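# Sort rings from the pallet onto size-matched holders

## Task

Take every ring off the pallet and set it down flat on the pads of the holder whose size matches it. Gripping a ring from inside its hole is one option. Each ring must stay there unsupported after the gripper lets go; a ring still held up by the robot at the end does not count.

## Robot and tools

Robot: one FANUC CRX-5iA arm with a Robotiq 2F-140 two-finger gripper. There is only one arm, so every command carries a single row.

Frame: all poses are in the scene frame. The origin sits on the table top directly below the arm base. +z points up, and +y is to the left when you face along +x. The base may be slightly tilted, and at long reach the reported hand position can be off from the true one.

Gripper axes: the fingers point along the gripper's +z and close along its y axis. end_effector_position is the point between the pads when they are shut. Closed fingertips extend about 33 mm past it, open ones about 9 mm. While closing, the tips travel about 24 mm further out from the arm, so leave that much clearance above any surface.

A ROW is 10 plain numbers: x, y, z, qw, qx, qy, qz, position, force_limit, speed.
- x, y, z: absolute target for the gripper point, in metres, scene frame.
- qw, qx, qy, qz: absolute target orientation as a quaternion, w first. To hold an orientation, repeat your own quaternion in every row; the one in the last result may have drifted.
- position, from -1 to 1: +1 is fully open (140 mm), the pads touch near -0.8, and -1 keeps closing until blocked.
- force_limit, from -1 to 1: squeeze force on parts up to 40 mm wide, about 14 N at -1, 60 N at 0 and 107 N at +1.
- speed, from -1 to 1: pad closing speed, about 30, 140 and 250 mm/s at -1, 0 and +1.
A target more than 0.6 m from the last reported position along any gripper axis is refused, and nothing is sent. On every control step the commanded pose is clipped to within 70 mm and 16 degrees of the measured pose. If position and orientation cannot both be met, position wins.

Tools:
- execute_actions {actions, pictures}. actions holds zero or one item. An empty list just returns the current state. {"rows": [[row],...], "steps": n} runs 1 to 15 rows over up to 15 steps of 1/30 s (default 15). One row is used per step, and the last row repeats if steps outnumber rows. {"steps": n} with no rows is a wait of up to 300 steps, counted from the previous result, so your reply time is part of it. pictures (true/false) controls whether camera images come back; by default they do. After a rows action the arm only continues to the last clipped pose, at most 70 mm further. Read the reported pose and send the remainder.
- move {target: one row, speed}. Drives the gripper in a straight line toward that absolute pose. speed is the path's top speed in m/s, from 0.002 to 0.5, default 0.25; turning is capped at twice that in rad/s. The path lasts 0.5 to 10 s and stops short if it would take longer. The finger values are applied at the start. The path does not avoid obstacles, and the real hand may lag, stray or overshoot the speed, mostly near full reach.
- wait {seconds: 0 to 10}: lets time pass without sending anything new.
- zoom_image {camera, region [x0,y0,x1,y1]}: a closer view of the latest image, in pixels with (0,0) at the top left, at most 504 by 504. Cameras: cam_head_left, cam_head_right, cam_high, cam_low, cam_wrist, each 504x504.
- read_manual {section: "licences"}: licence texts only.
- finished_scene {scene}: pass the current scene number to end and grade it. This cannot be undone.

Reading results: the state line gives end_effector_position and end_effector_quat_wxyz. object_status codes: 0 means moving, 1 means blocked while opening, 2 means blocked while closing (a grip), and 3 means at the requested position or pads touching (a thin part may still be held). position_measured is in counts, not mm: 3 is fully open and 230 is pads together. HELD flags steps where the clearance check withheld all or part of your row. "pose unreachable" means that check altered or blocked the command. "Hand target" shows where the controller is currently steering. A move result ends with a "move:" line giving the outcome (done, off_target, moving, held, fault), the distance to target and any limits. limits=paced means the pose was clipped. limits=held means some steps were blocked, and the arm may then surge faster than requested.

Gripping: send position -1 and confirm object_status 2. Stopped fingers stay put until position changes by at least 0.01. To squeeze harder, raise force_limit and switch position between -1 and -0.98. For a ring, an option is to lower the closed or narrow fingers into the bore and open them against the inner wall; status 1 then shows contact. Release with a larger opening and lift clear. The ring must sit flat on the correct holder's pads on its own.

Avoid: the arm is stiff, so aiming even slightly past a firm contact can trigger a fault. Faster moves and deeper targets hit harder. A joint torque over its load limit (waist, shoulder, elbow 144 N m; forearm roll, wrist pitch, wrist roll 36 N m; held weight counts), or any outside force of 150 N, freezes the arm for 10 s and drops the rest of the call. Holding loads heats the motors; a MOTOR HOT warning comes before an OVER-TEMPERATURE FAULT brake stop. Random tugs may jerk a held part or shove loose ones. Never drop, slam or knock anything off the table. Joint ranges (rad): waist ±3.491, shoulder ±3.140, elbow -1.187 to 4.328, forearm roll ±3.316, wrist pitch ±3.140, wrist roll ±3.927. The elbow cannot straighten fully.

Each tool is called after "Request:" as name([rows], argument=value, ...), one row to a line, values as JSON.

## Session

Request:
execute_actions(actions=[])

Scene clock: 0.00 s of 9600.00 s.
end_effector_position=(+0.3493, +0.0184, +0.2983) position_measured=3 object_status=3 end_effector_quat_wxyz=(-0.058, +0.996, -0.044, +0.048)
Joint positions: [ 0.016 -0.279 -0.709 -0.591 -0.907  1.867]
Joint velocities: [-0.     0.001  0.001  0.     0.     0.001]
Hand target: +0.349, +0.018, +0.298; -0.058, +0.996, -0.044, +0.048

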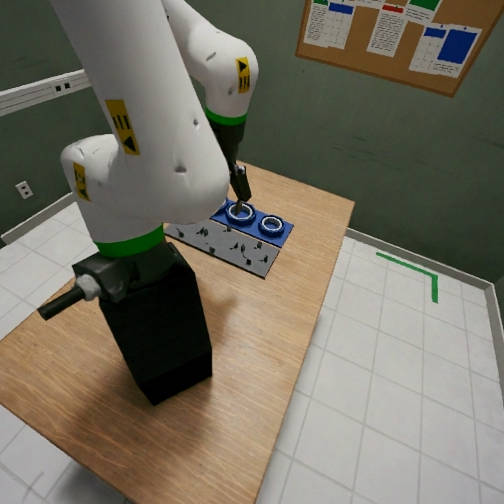

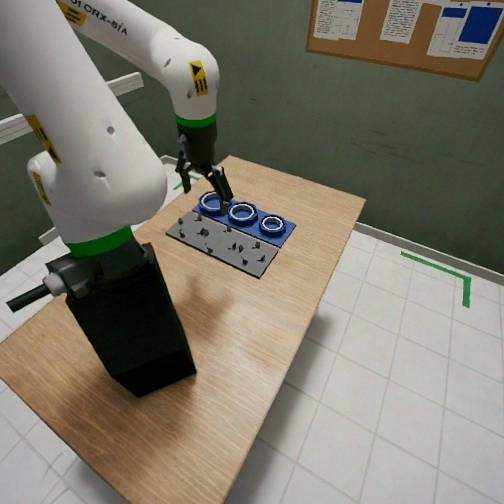

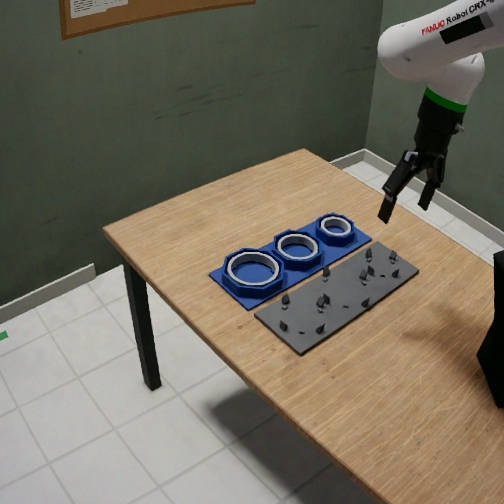

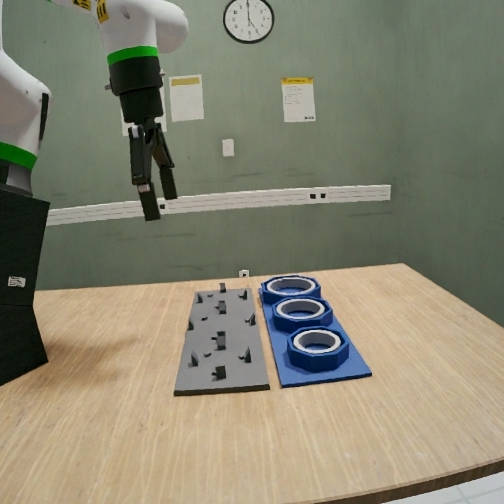

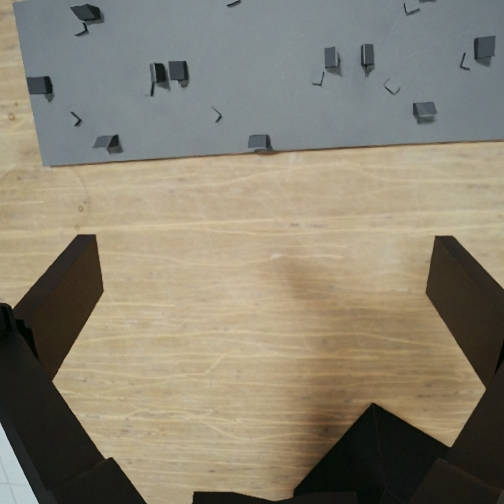

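Request:
move(target=[0.618,-0.103,0.10,0,1,0,0,-0.5,0,0])

Scene clock: 6.90 s of 9600.00 s.
end_effector_position=(+0.6179, -0.1037, +0.0998) position_measured=192 object_status=3 end_effector_quat_wxyz=(-0.000, +1.000, +0.000, +0.000)
Joint positions: [ 0.024  0.725  0.12  -0.48  -0.806  1.944]
Joint velocities: [-0.     0.     0.001  0.    -0.001  0.002]
Hand target: +0.618, -0.104, +0.100; -0.000, +1.000, +0.000, +0.000
Off the commanded pose: 0.001 m, 0 deg.
After step 90, 2.03 s passed at rest.
move: done

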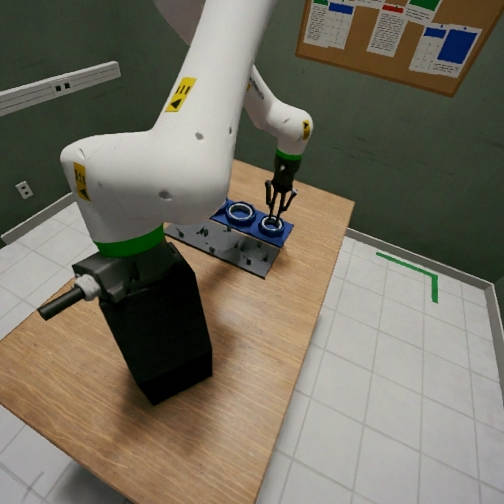

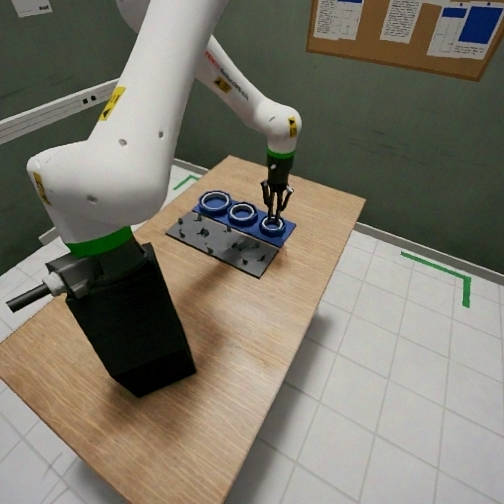

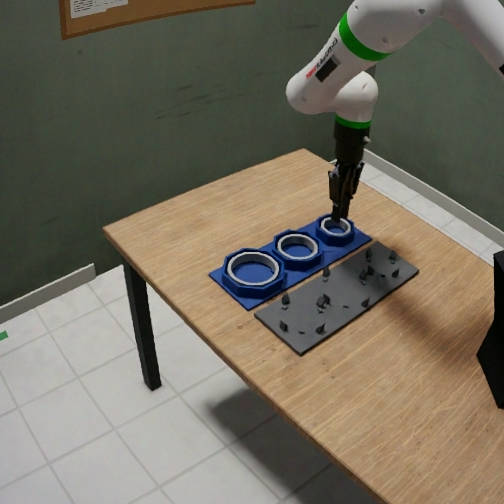

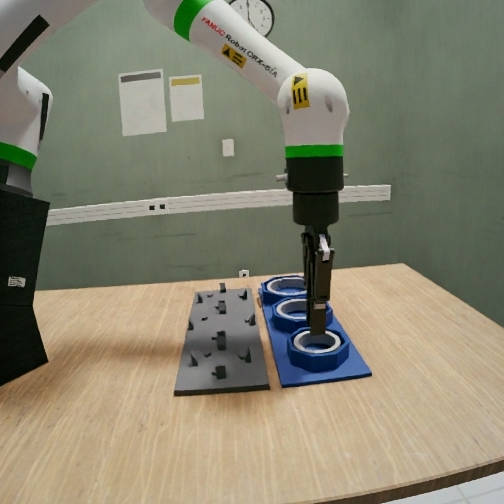

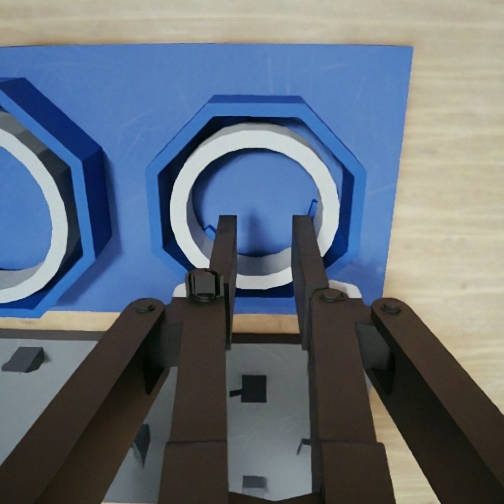

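Request:
move(target=[0.621,-0.099,0.053,0,1,0,0,-0.5,0,0], speed=0.1)

Request:
zoom_image(camera="cam_low", region=[260,270,380,390])

Scene clock: 10.50 s of 9600.00 s.
end_effector_position=(+0.6211, -0.0990, +0.0530) position_measured=192 object_status=3 end_effector_quat_wxyz=(-0.000, +1.000, +0.000, +0.000)
Joint positions: [ 0.055  0.81   0.156 -0.499 -0.751  1.944]
Joint velocities: [ 0.001  0.     0.001 -0.    -0.    -0.   ]
Hand target: +0.621, -0.099, +0.053; -0.000, +1.000, +0.000, +0.000
Off the commanded pose: 0.000 m, 0 deg.
move: done

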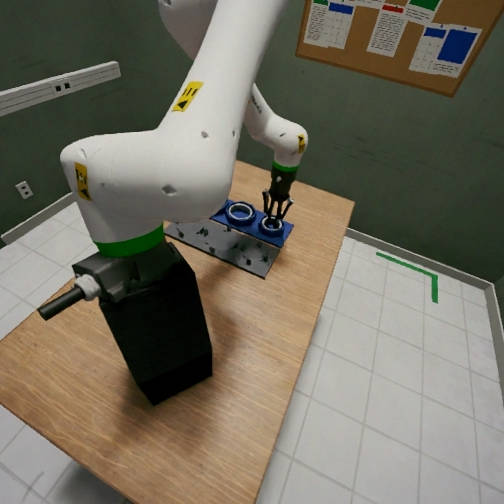

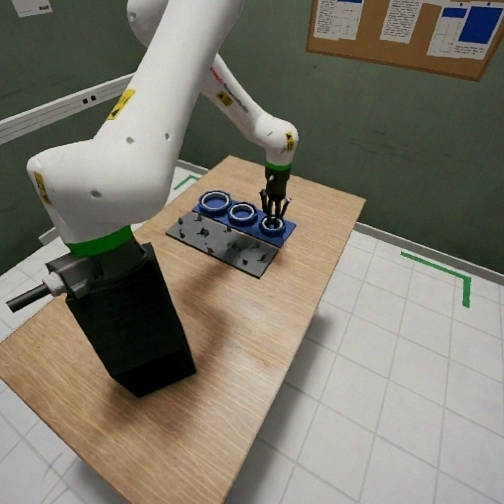

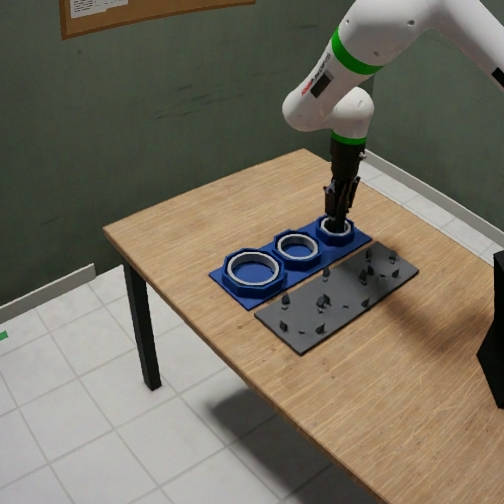

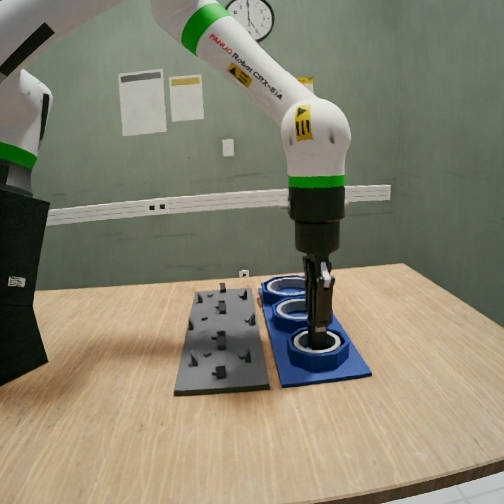

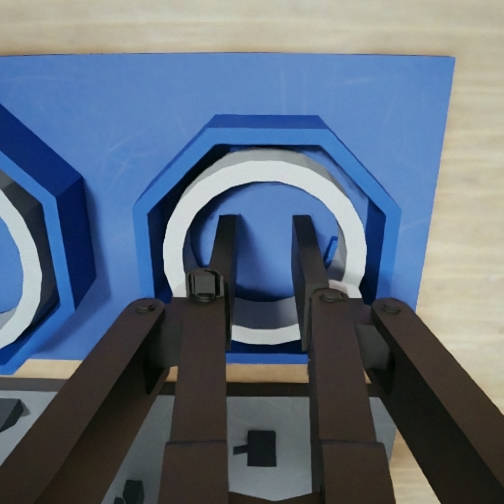

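Region (260, 270, 380, 390) of cam_low's 504x504 image, scaled by 4.200, with more detail than that image has.

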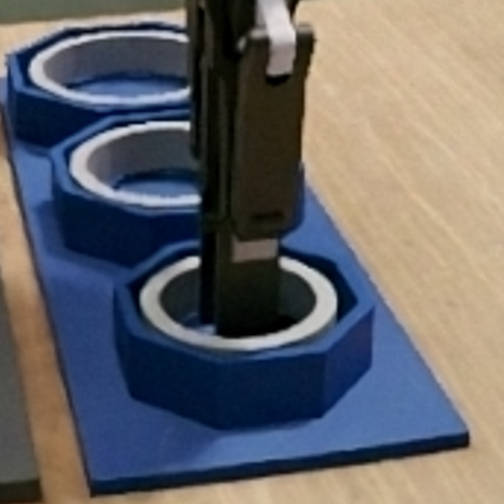

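Good.

Request:
move(target=[0.621,-0.099,0.053,0,1,0,0,1,0,-0.5])

Request:
move(target=[0.621,-0.099,0.10,0,1,0,0,1,0,-0.5], speed=0.12)

Request:
move(target=[0.444,-0.098,0.088,0,1,0,0,1,0,-0.5], speed=0.2)

Request:
zoom_image(camera="cam_low", region=[165,280,285,400])

Scene clock: 15.70 s of 9600.00 s.
end_effector_position=(+0.6209, -0.0990, +0.0529) position_measured=150 object_status=1 end_effector_quat_wxyz=(-0.000, +1.000, -0.000, -0.000)
Joint positions: [ 0.055  0.81   0.156 -0.499 -0.751  1.943]
Joint velocities: [ 0.    -0.001  0.002 -0.    -0.001 -0.001]
Hand target: +0.621, -0.099, +0.053; -0.000, +1.000, +0.000, +0.000
Off the commanded pose: 0.000 m, 0 deg.
After step 90, 1.50 s passed at rest.
move: done

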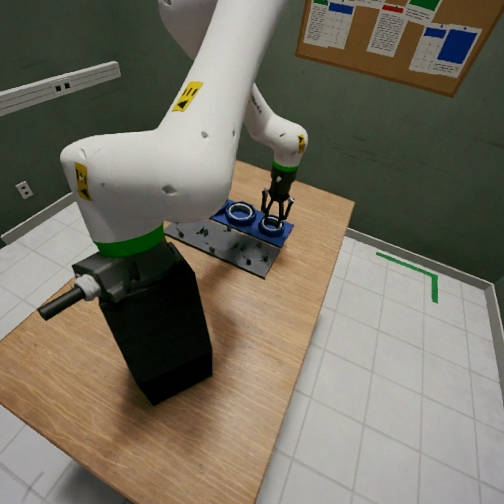

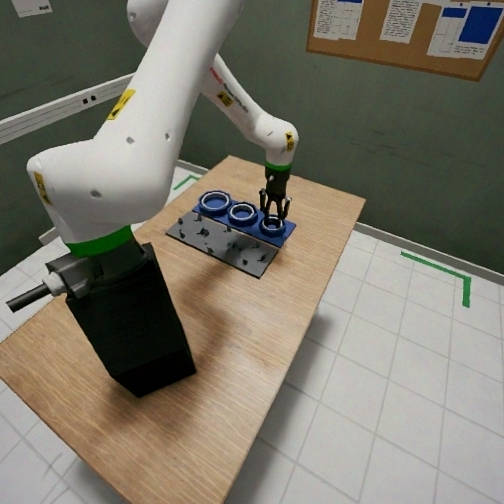

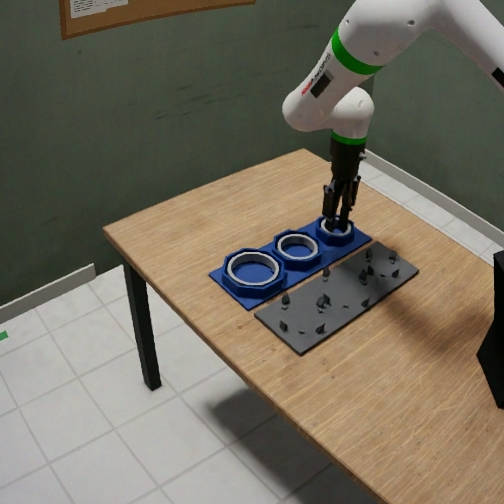

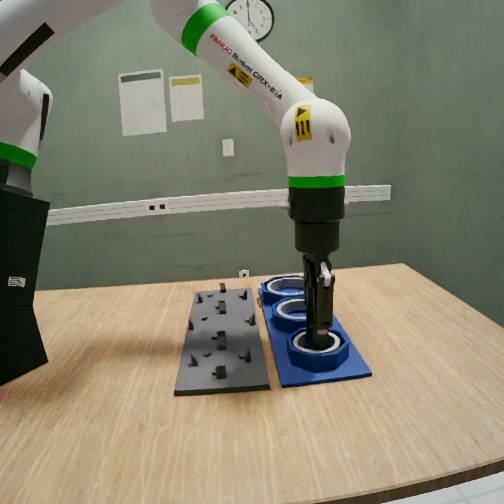

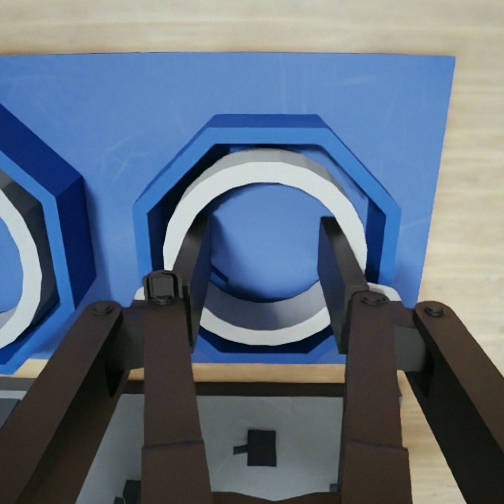

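Scene clock: 16.43 s of 9600.00 s.
end_effector_position=(+0.6209, -0.0990, +0.1000) position_measured=150 object_status=1 end_effector_quat_wxyz=(+0.000, +1.000, -0.000, -0.000)
Joint positions: [ 0.032  0.724  0.125 -0.476 -0.808  1.931]
Joint velocities: [-0.001  0.001  0.001 -0.    -0.001  0.001]
Hand target: +0.621, -0.099, +0.100; +0.000, +1.000, -0.000, -0.000
Off the commanded pose: 0.000 m, 0 deg.
move: done

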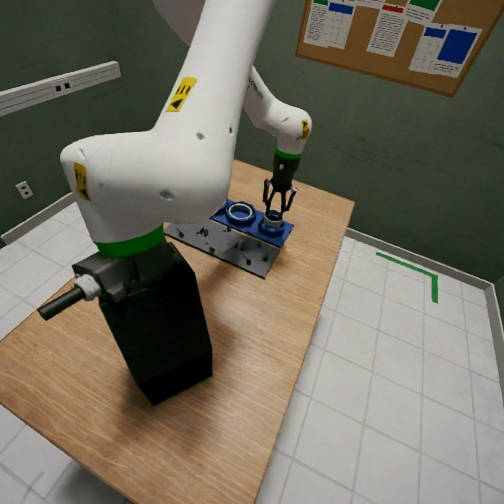

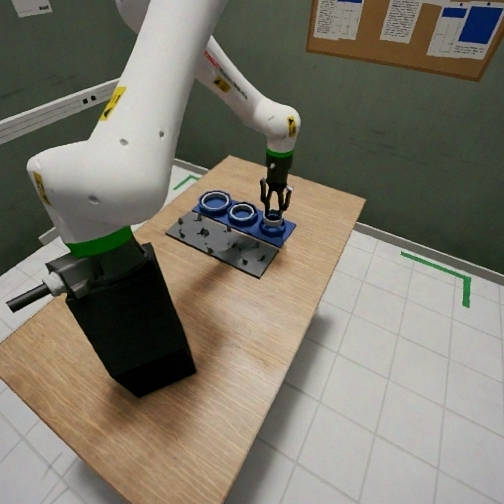

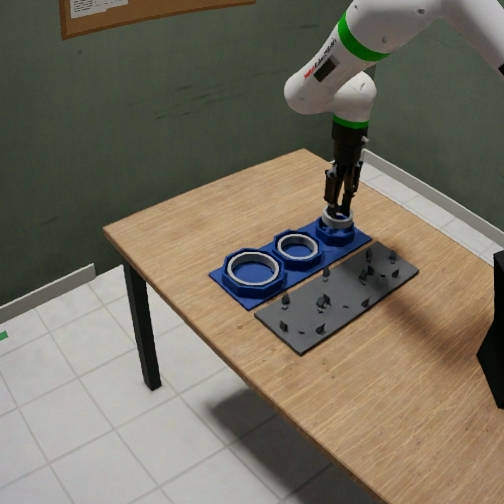

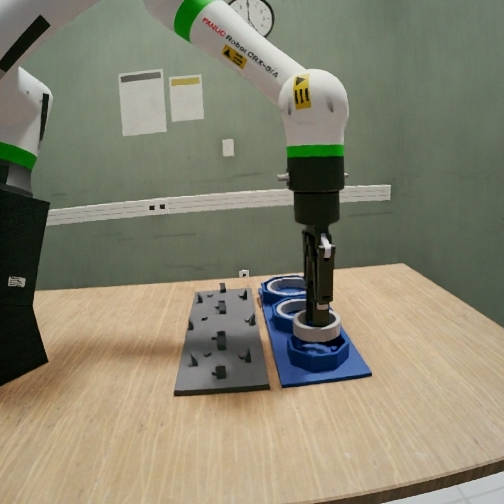

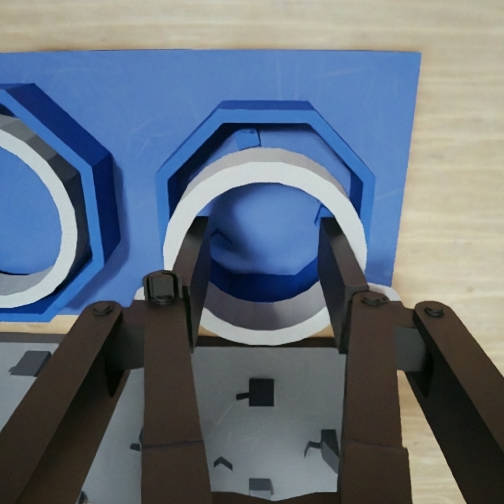

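Scene clock: 17.67 s of 9600.00 s.
end_effector_position=(+0.4441, -0.0977, +0.0876) position_measured=150 object_status=1 end_effector_quat_wxyz=(-0.000, +1.000, +0.000, -0.000)
Joint positions: [ 0.006  0.557 -0.33  -0.667 -0.576  2.2  ]
Joint velocities: [ 0. -0. -0. -0.  0. -0.]
Hand target: +0.444, -0.098, +0.088; -0.000, +1.000, +0.000, -0.000
Off the commanded pose: 0.000 m, 0 deg.
move: done

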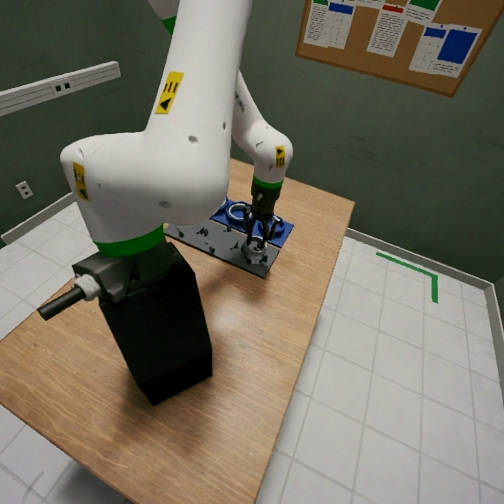

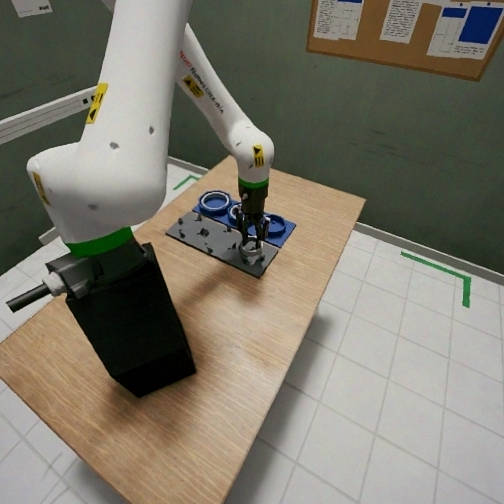

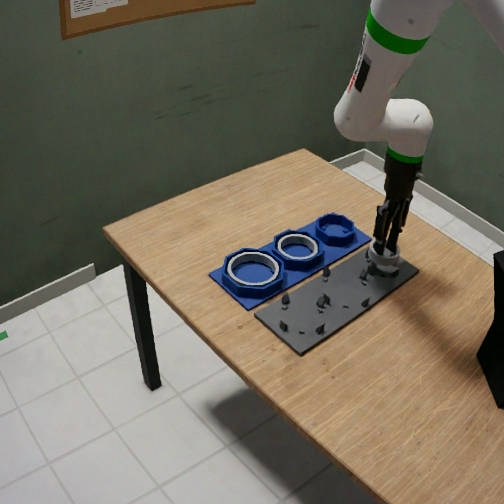

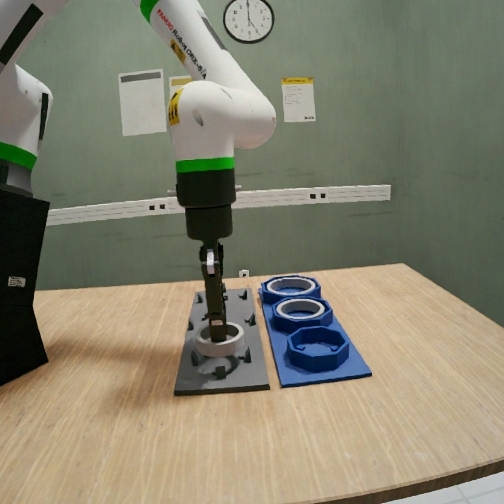

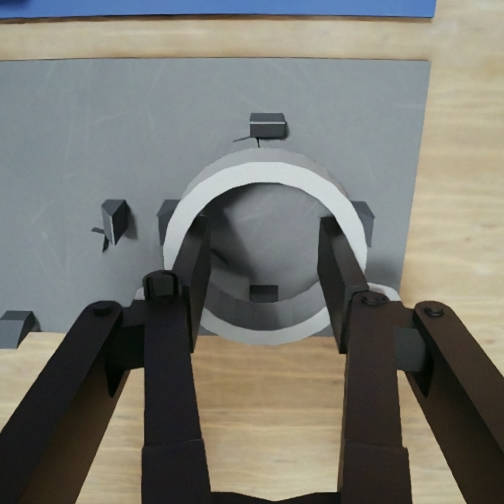

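Region (165, 280, 285, 400) of cam_low's 504x504 image, scaled by 4.200, with more detail than that image has.

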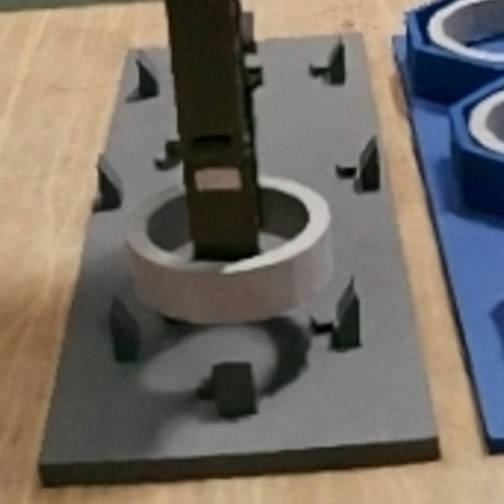

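Request:
move(target=[0.446,-0.0982,0.072,0,1,0,0,1,0,-0.5], speed=0.04)

Request:
zoom_image(camera="cam_low", region=[165,280,285,400])

Scene clock: 21.00 s of 9600.00 s.
end_effector_position=(+0.4460, -0.0982, +0.0720) position_measured=150 object_status=1 end_effector_quat_wxyz=(-0.000, +1.000, +0.000, +0.000)
Joint positions: [ 0.013  0.596 -0.31  -0.687 -0.557  2.217]
Joint velocities: [-0.     0.001  0.    -0.    -0.     0.   ]
Hand target: +0.446, -0.098, +0.072; -0.000, +1.000, +0.000, -0.000
Off the commanded pose: 0.000 m, 0 deg.
move: done

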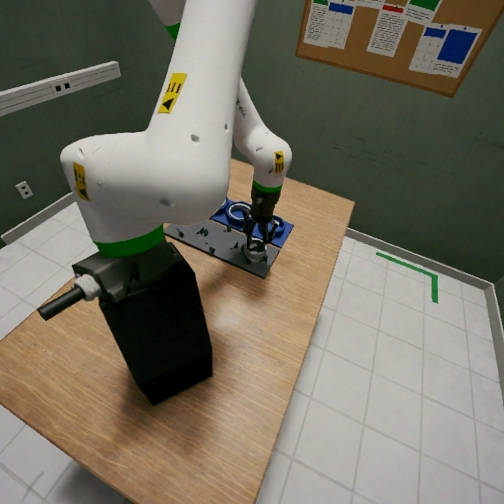

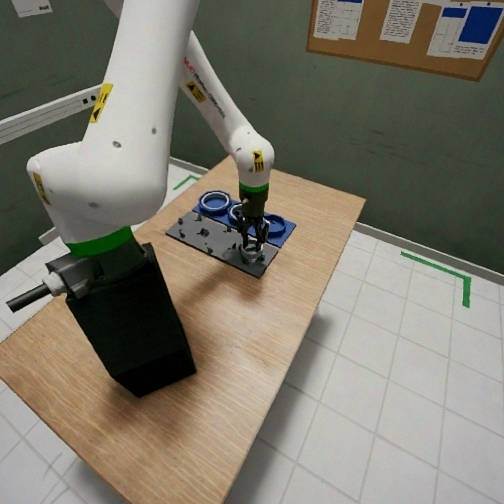

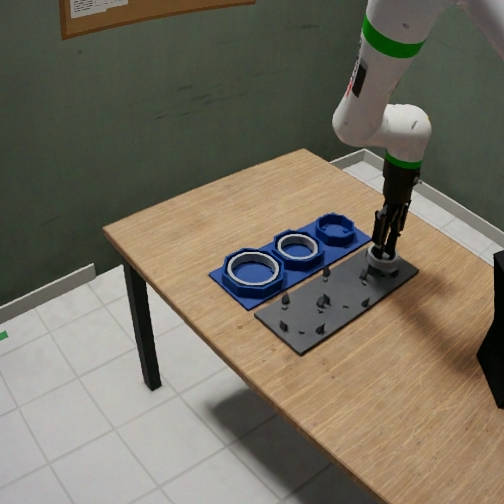

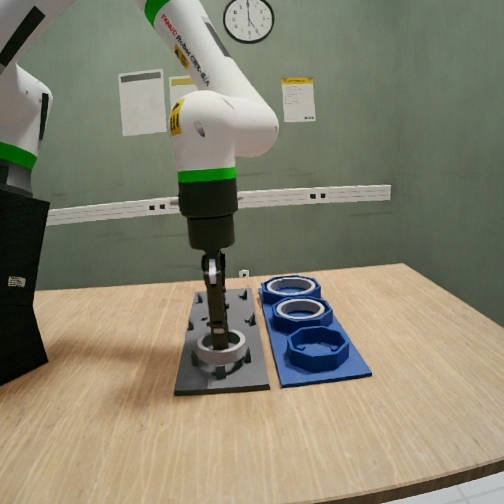

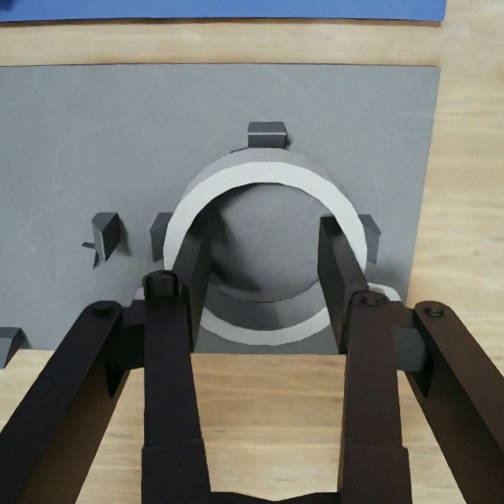

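Region (165, 280, 285, 400) of cam_low's 504x504 image, scaled by 4.200, with more detail than that image has.

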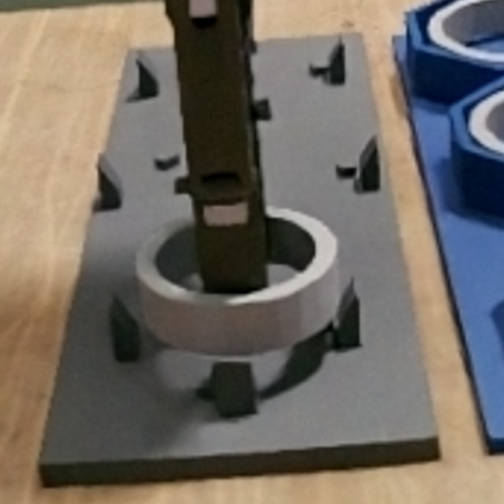

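Request:
move(target=[0.4455,-0.0982,0.054,0,1,0,0,1,0,-0.5], speed=0.025)

Request:
zoom_image(camera="cam_low", region=[165,280,285,400])

Scene clock: 24.13 s of 9600.00 s.
end_effector_position=(+0.4455, -0.0982, +0.0540) position_measured=150 object_status=1 end_effector_quat_wxyz=(+0.000, +1.000, +0.000, +0.000)
Joint positions: [ 0.022  0.639 -0.293 -0.714 -0.534  2.24 ]
Joint velocities: [ 0.    -0.001  0.001 -0.     0.001  0.   ]
Hand target: +0.446, -0.098, +0.054; -0.000, +1.000, +0.000, -0.000
Off the commanded pose: 0.000 m, 0 deg.
move: done

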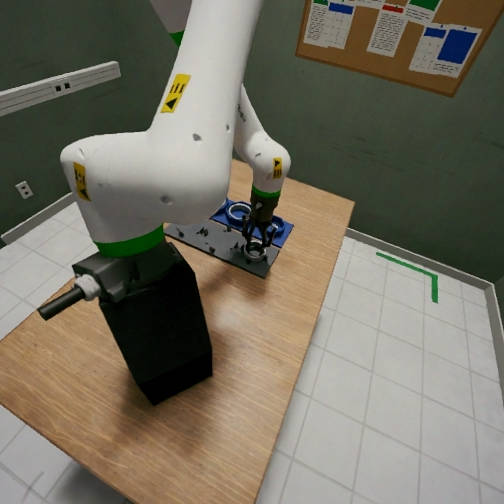

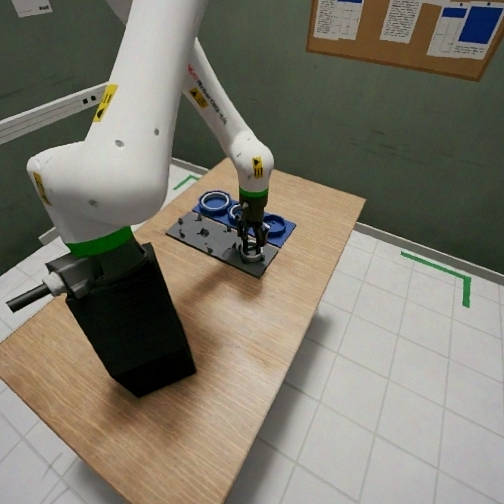

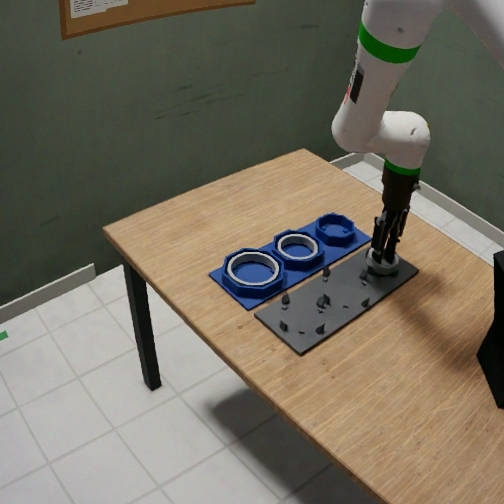

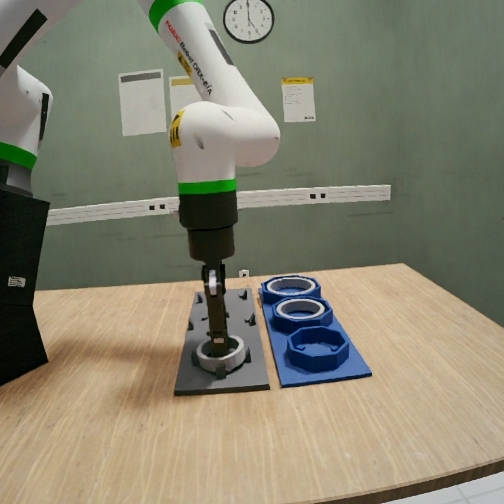

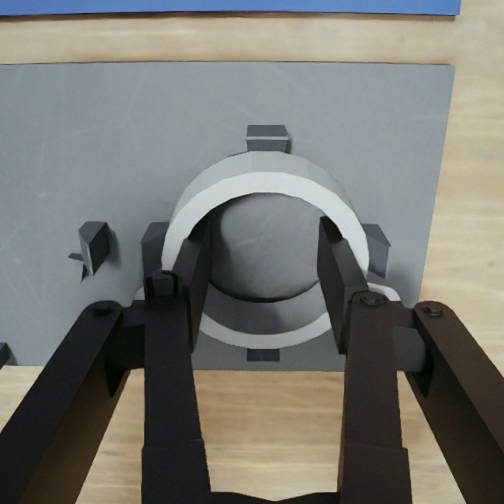

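Region (165, 280, 285, 400) of cam_low's 504x504 image, scaled by 4.200, with more detail than that image has.

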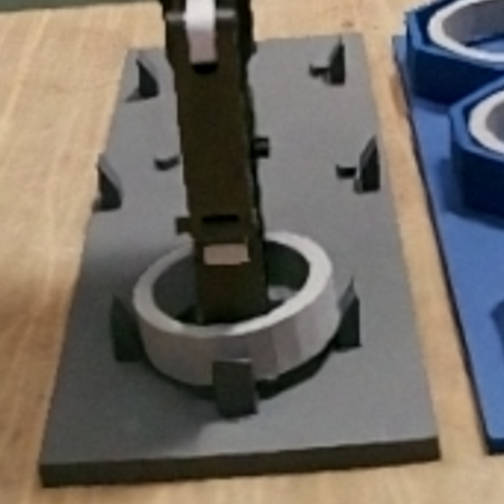

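Request:
move(target=[0.444,-0.0982,0.062,0,1,0,0,1,0,-0.5], speed=0.02)

Request:
move(target=[0.444,-0.0982,0.053,0,1,0,0,1,0,-0.5], speed=0.015)

Request:
zoom_image(camera="cam_low", region=[180,310,260,390])

Scene clock: 28.10 s of 9600.00 s.
end_effector_position=(+0.4440, -0.0982, +0.0620) position_measured=150 object_status=1 end_effector_quat_wxyz=(+0.000, +1.000, -0.000, -0.000)
Joint positions: [ 0.017  0.618 -0.305 -0.704 -0.542  2.233]
Joint velocities: [-0.    -0.001  0.001 -0.     0.001  0.001]
Hand target: +0.444, -0.098, +0.062; +0.000, +1.000, -0.000, +0.000
Off the commanded pose: 0.000 m, 0 deg.
After step 90, 0.27 s passed at rest.
move: done

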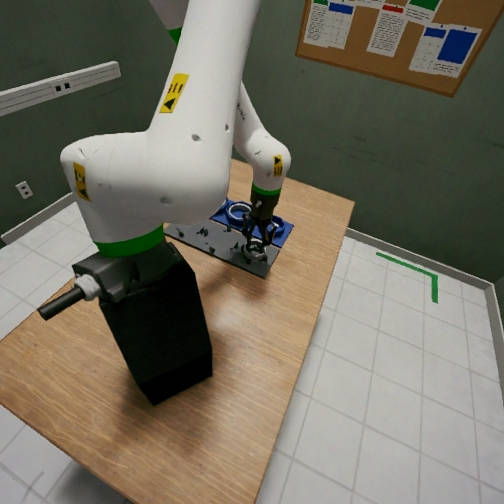

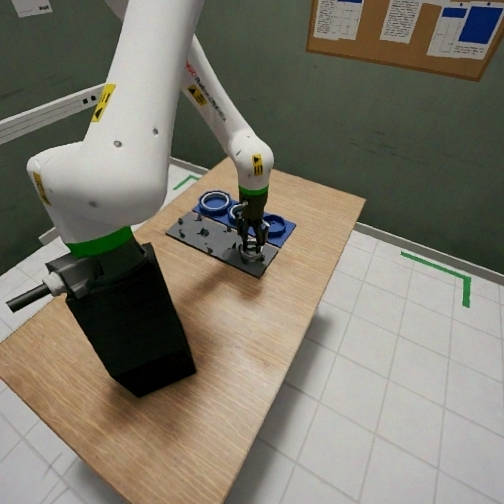

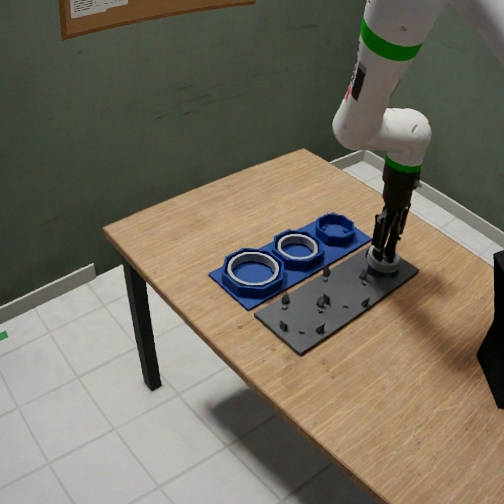

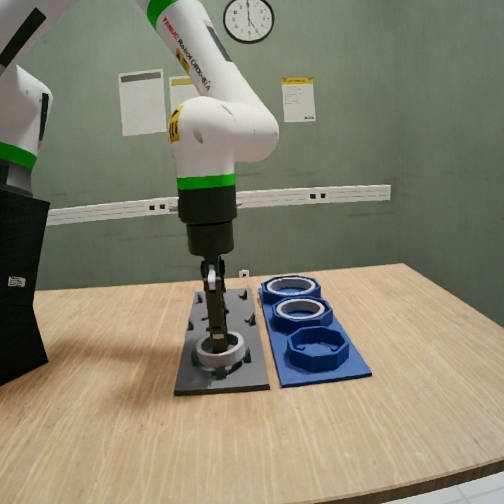

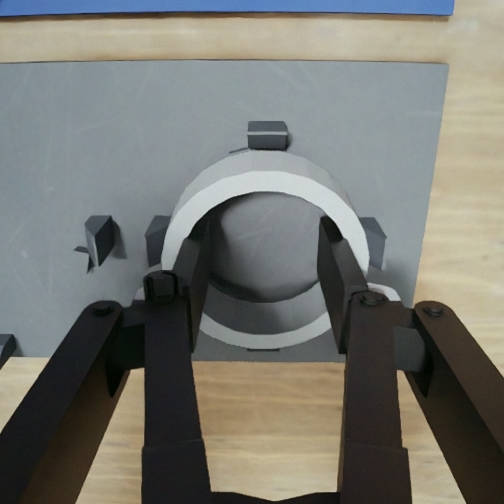

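Scene clock: 28.93 s of 9600.00 s.
end_effector_position=(+0.4439, -0.0982, +0.0529) position_measured=150 object_status=1 end_effector_quat_wxyz=(-0.000, +1.000, -0.000, -0.000)
Joint positions: [ 0.022  0.64  -0.295 -0.718 -0.531  2.245]
Joint velocities: [ 0.     0.001  0.001 -0.    -0.002  0.   ]
Hand target: +0.444, -0.098, +0.053; -0.000, +1.000, +0.000, -0.000
Off the commanded pose: 0.000 m, 0 deg.
move: done

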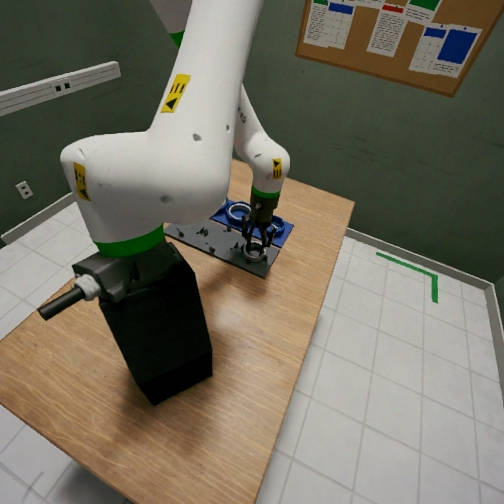

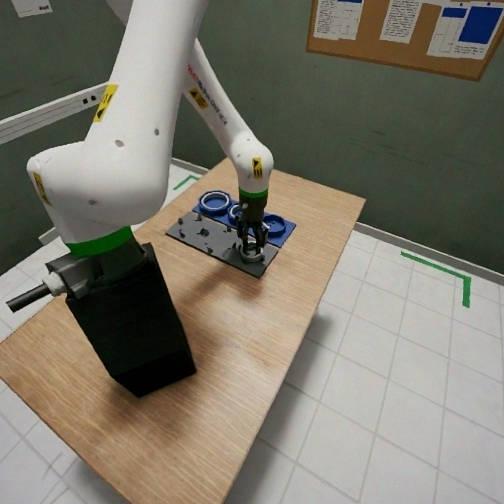

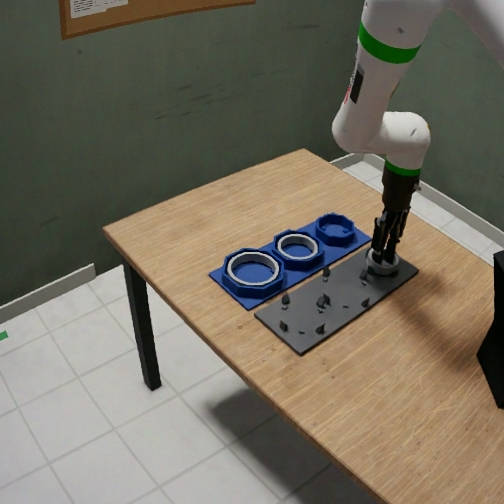

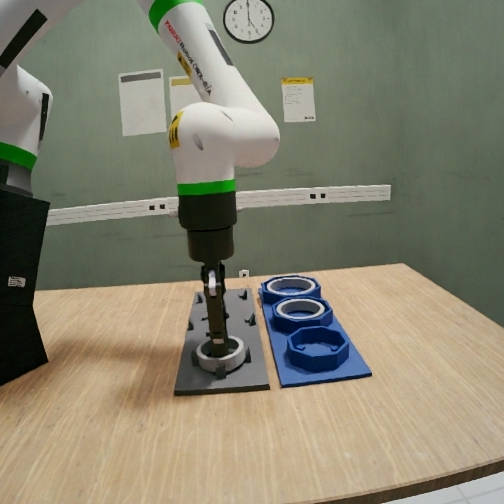

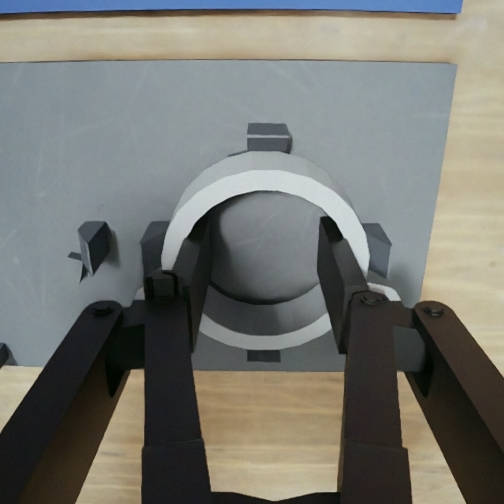

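Region (180, 310, 260, 390) of cam_low's 504x504 image, scaled by 6.300, with more detail than that image has.

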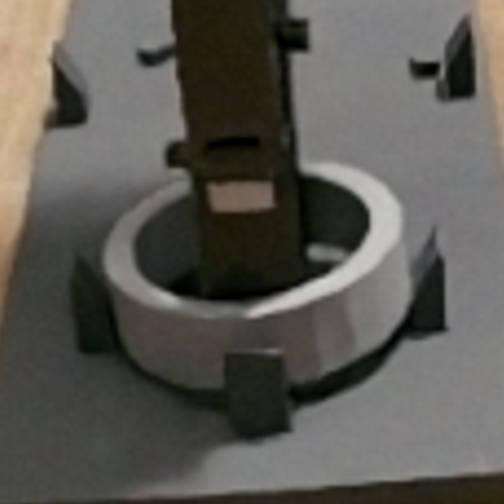

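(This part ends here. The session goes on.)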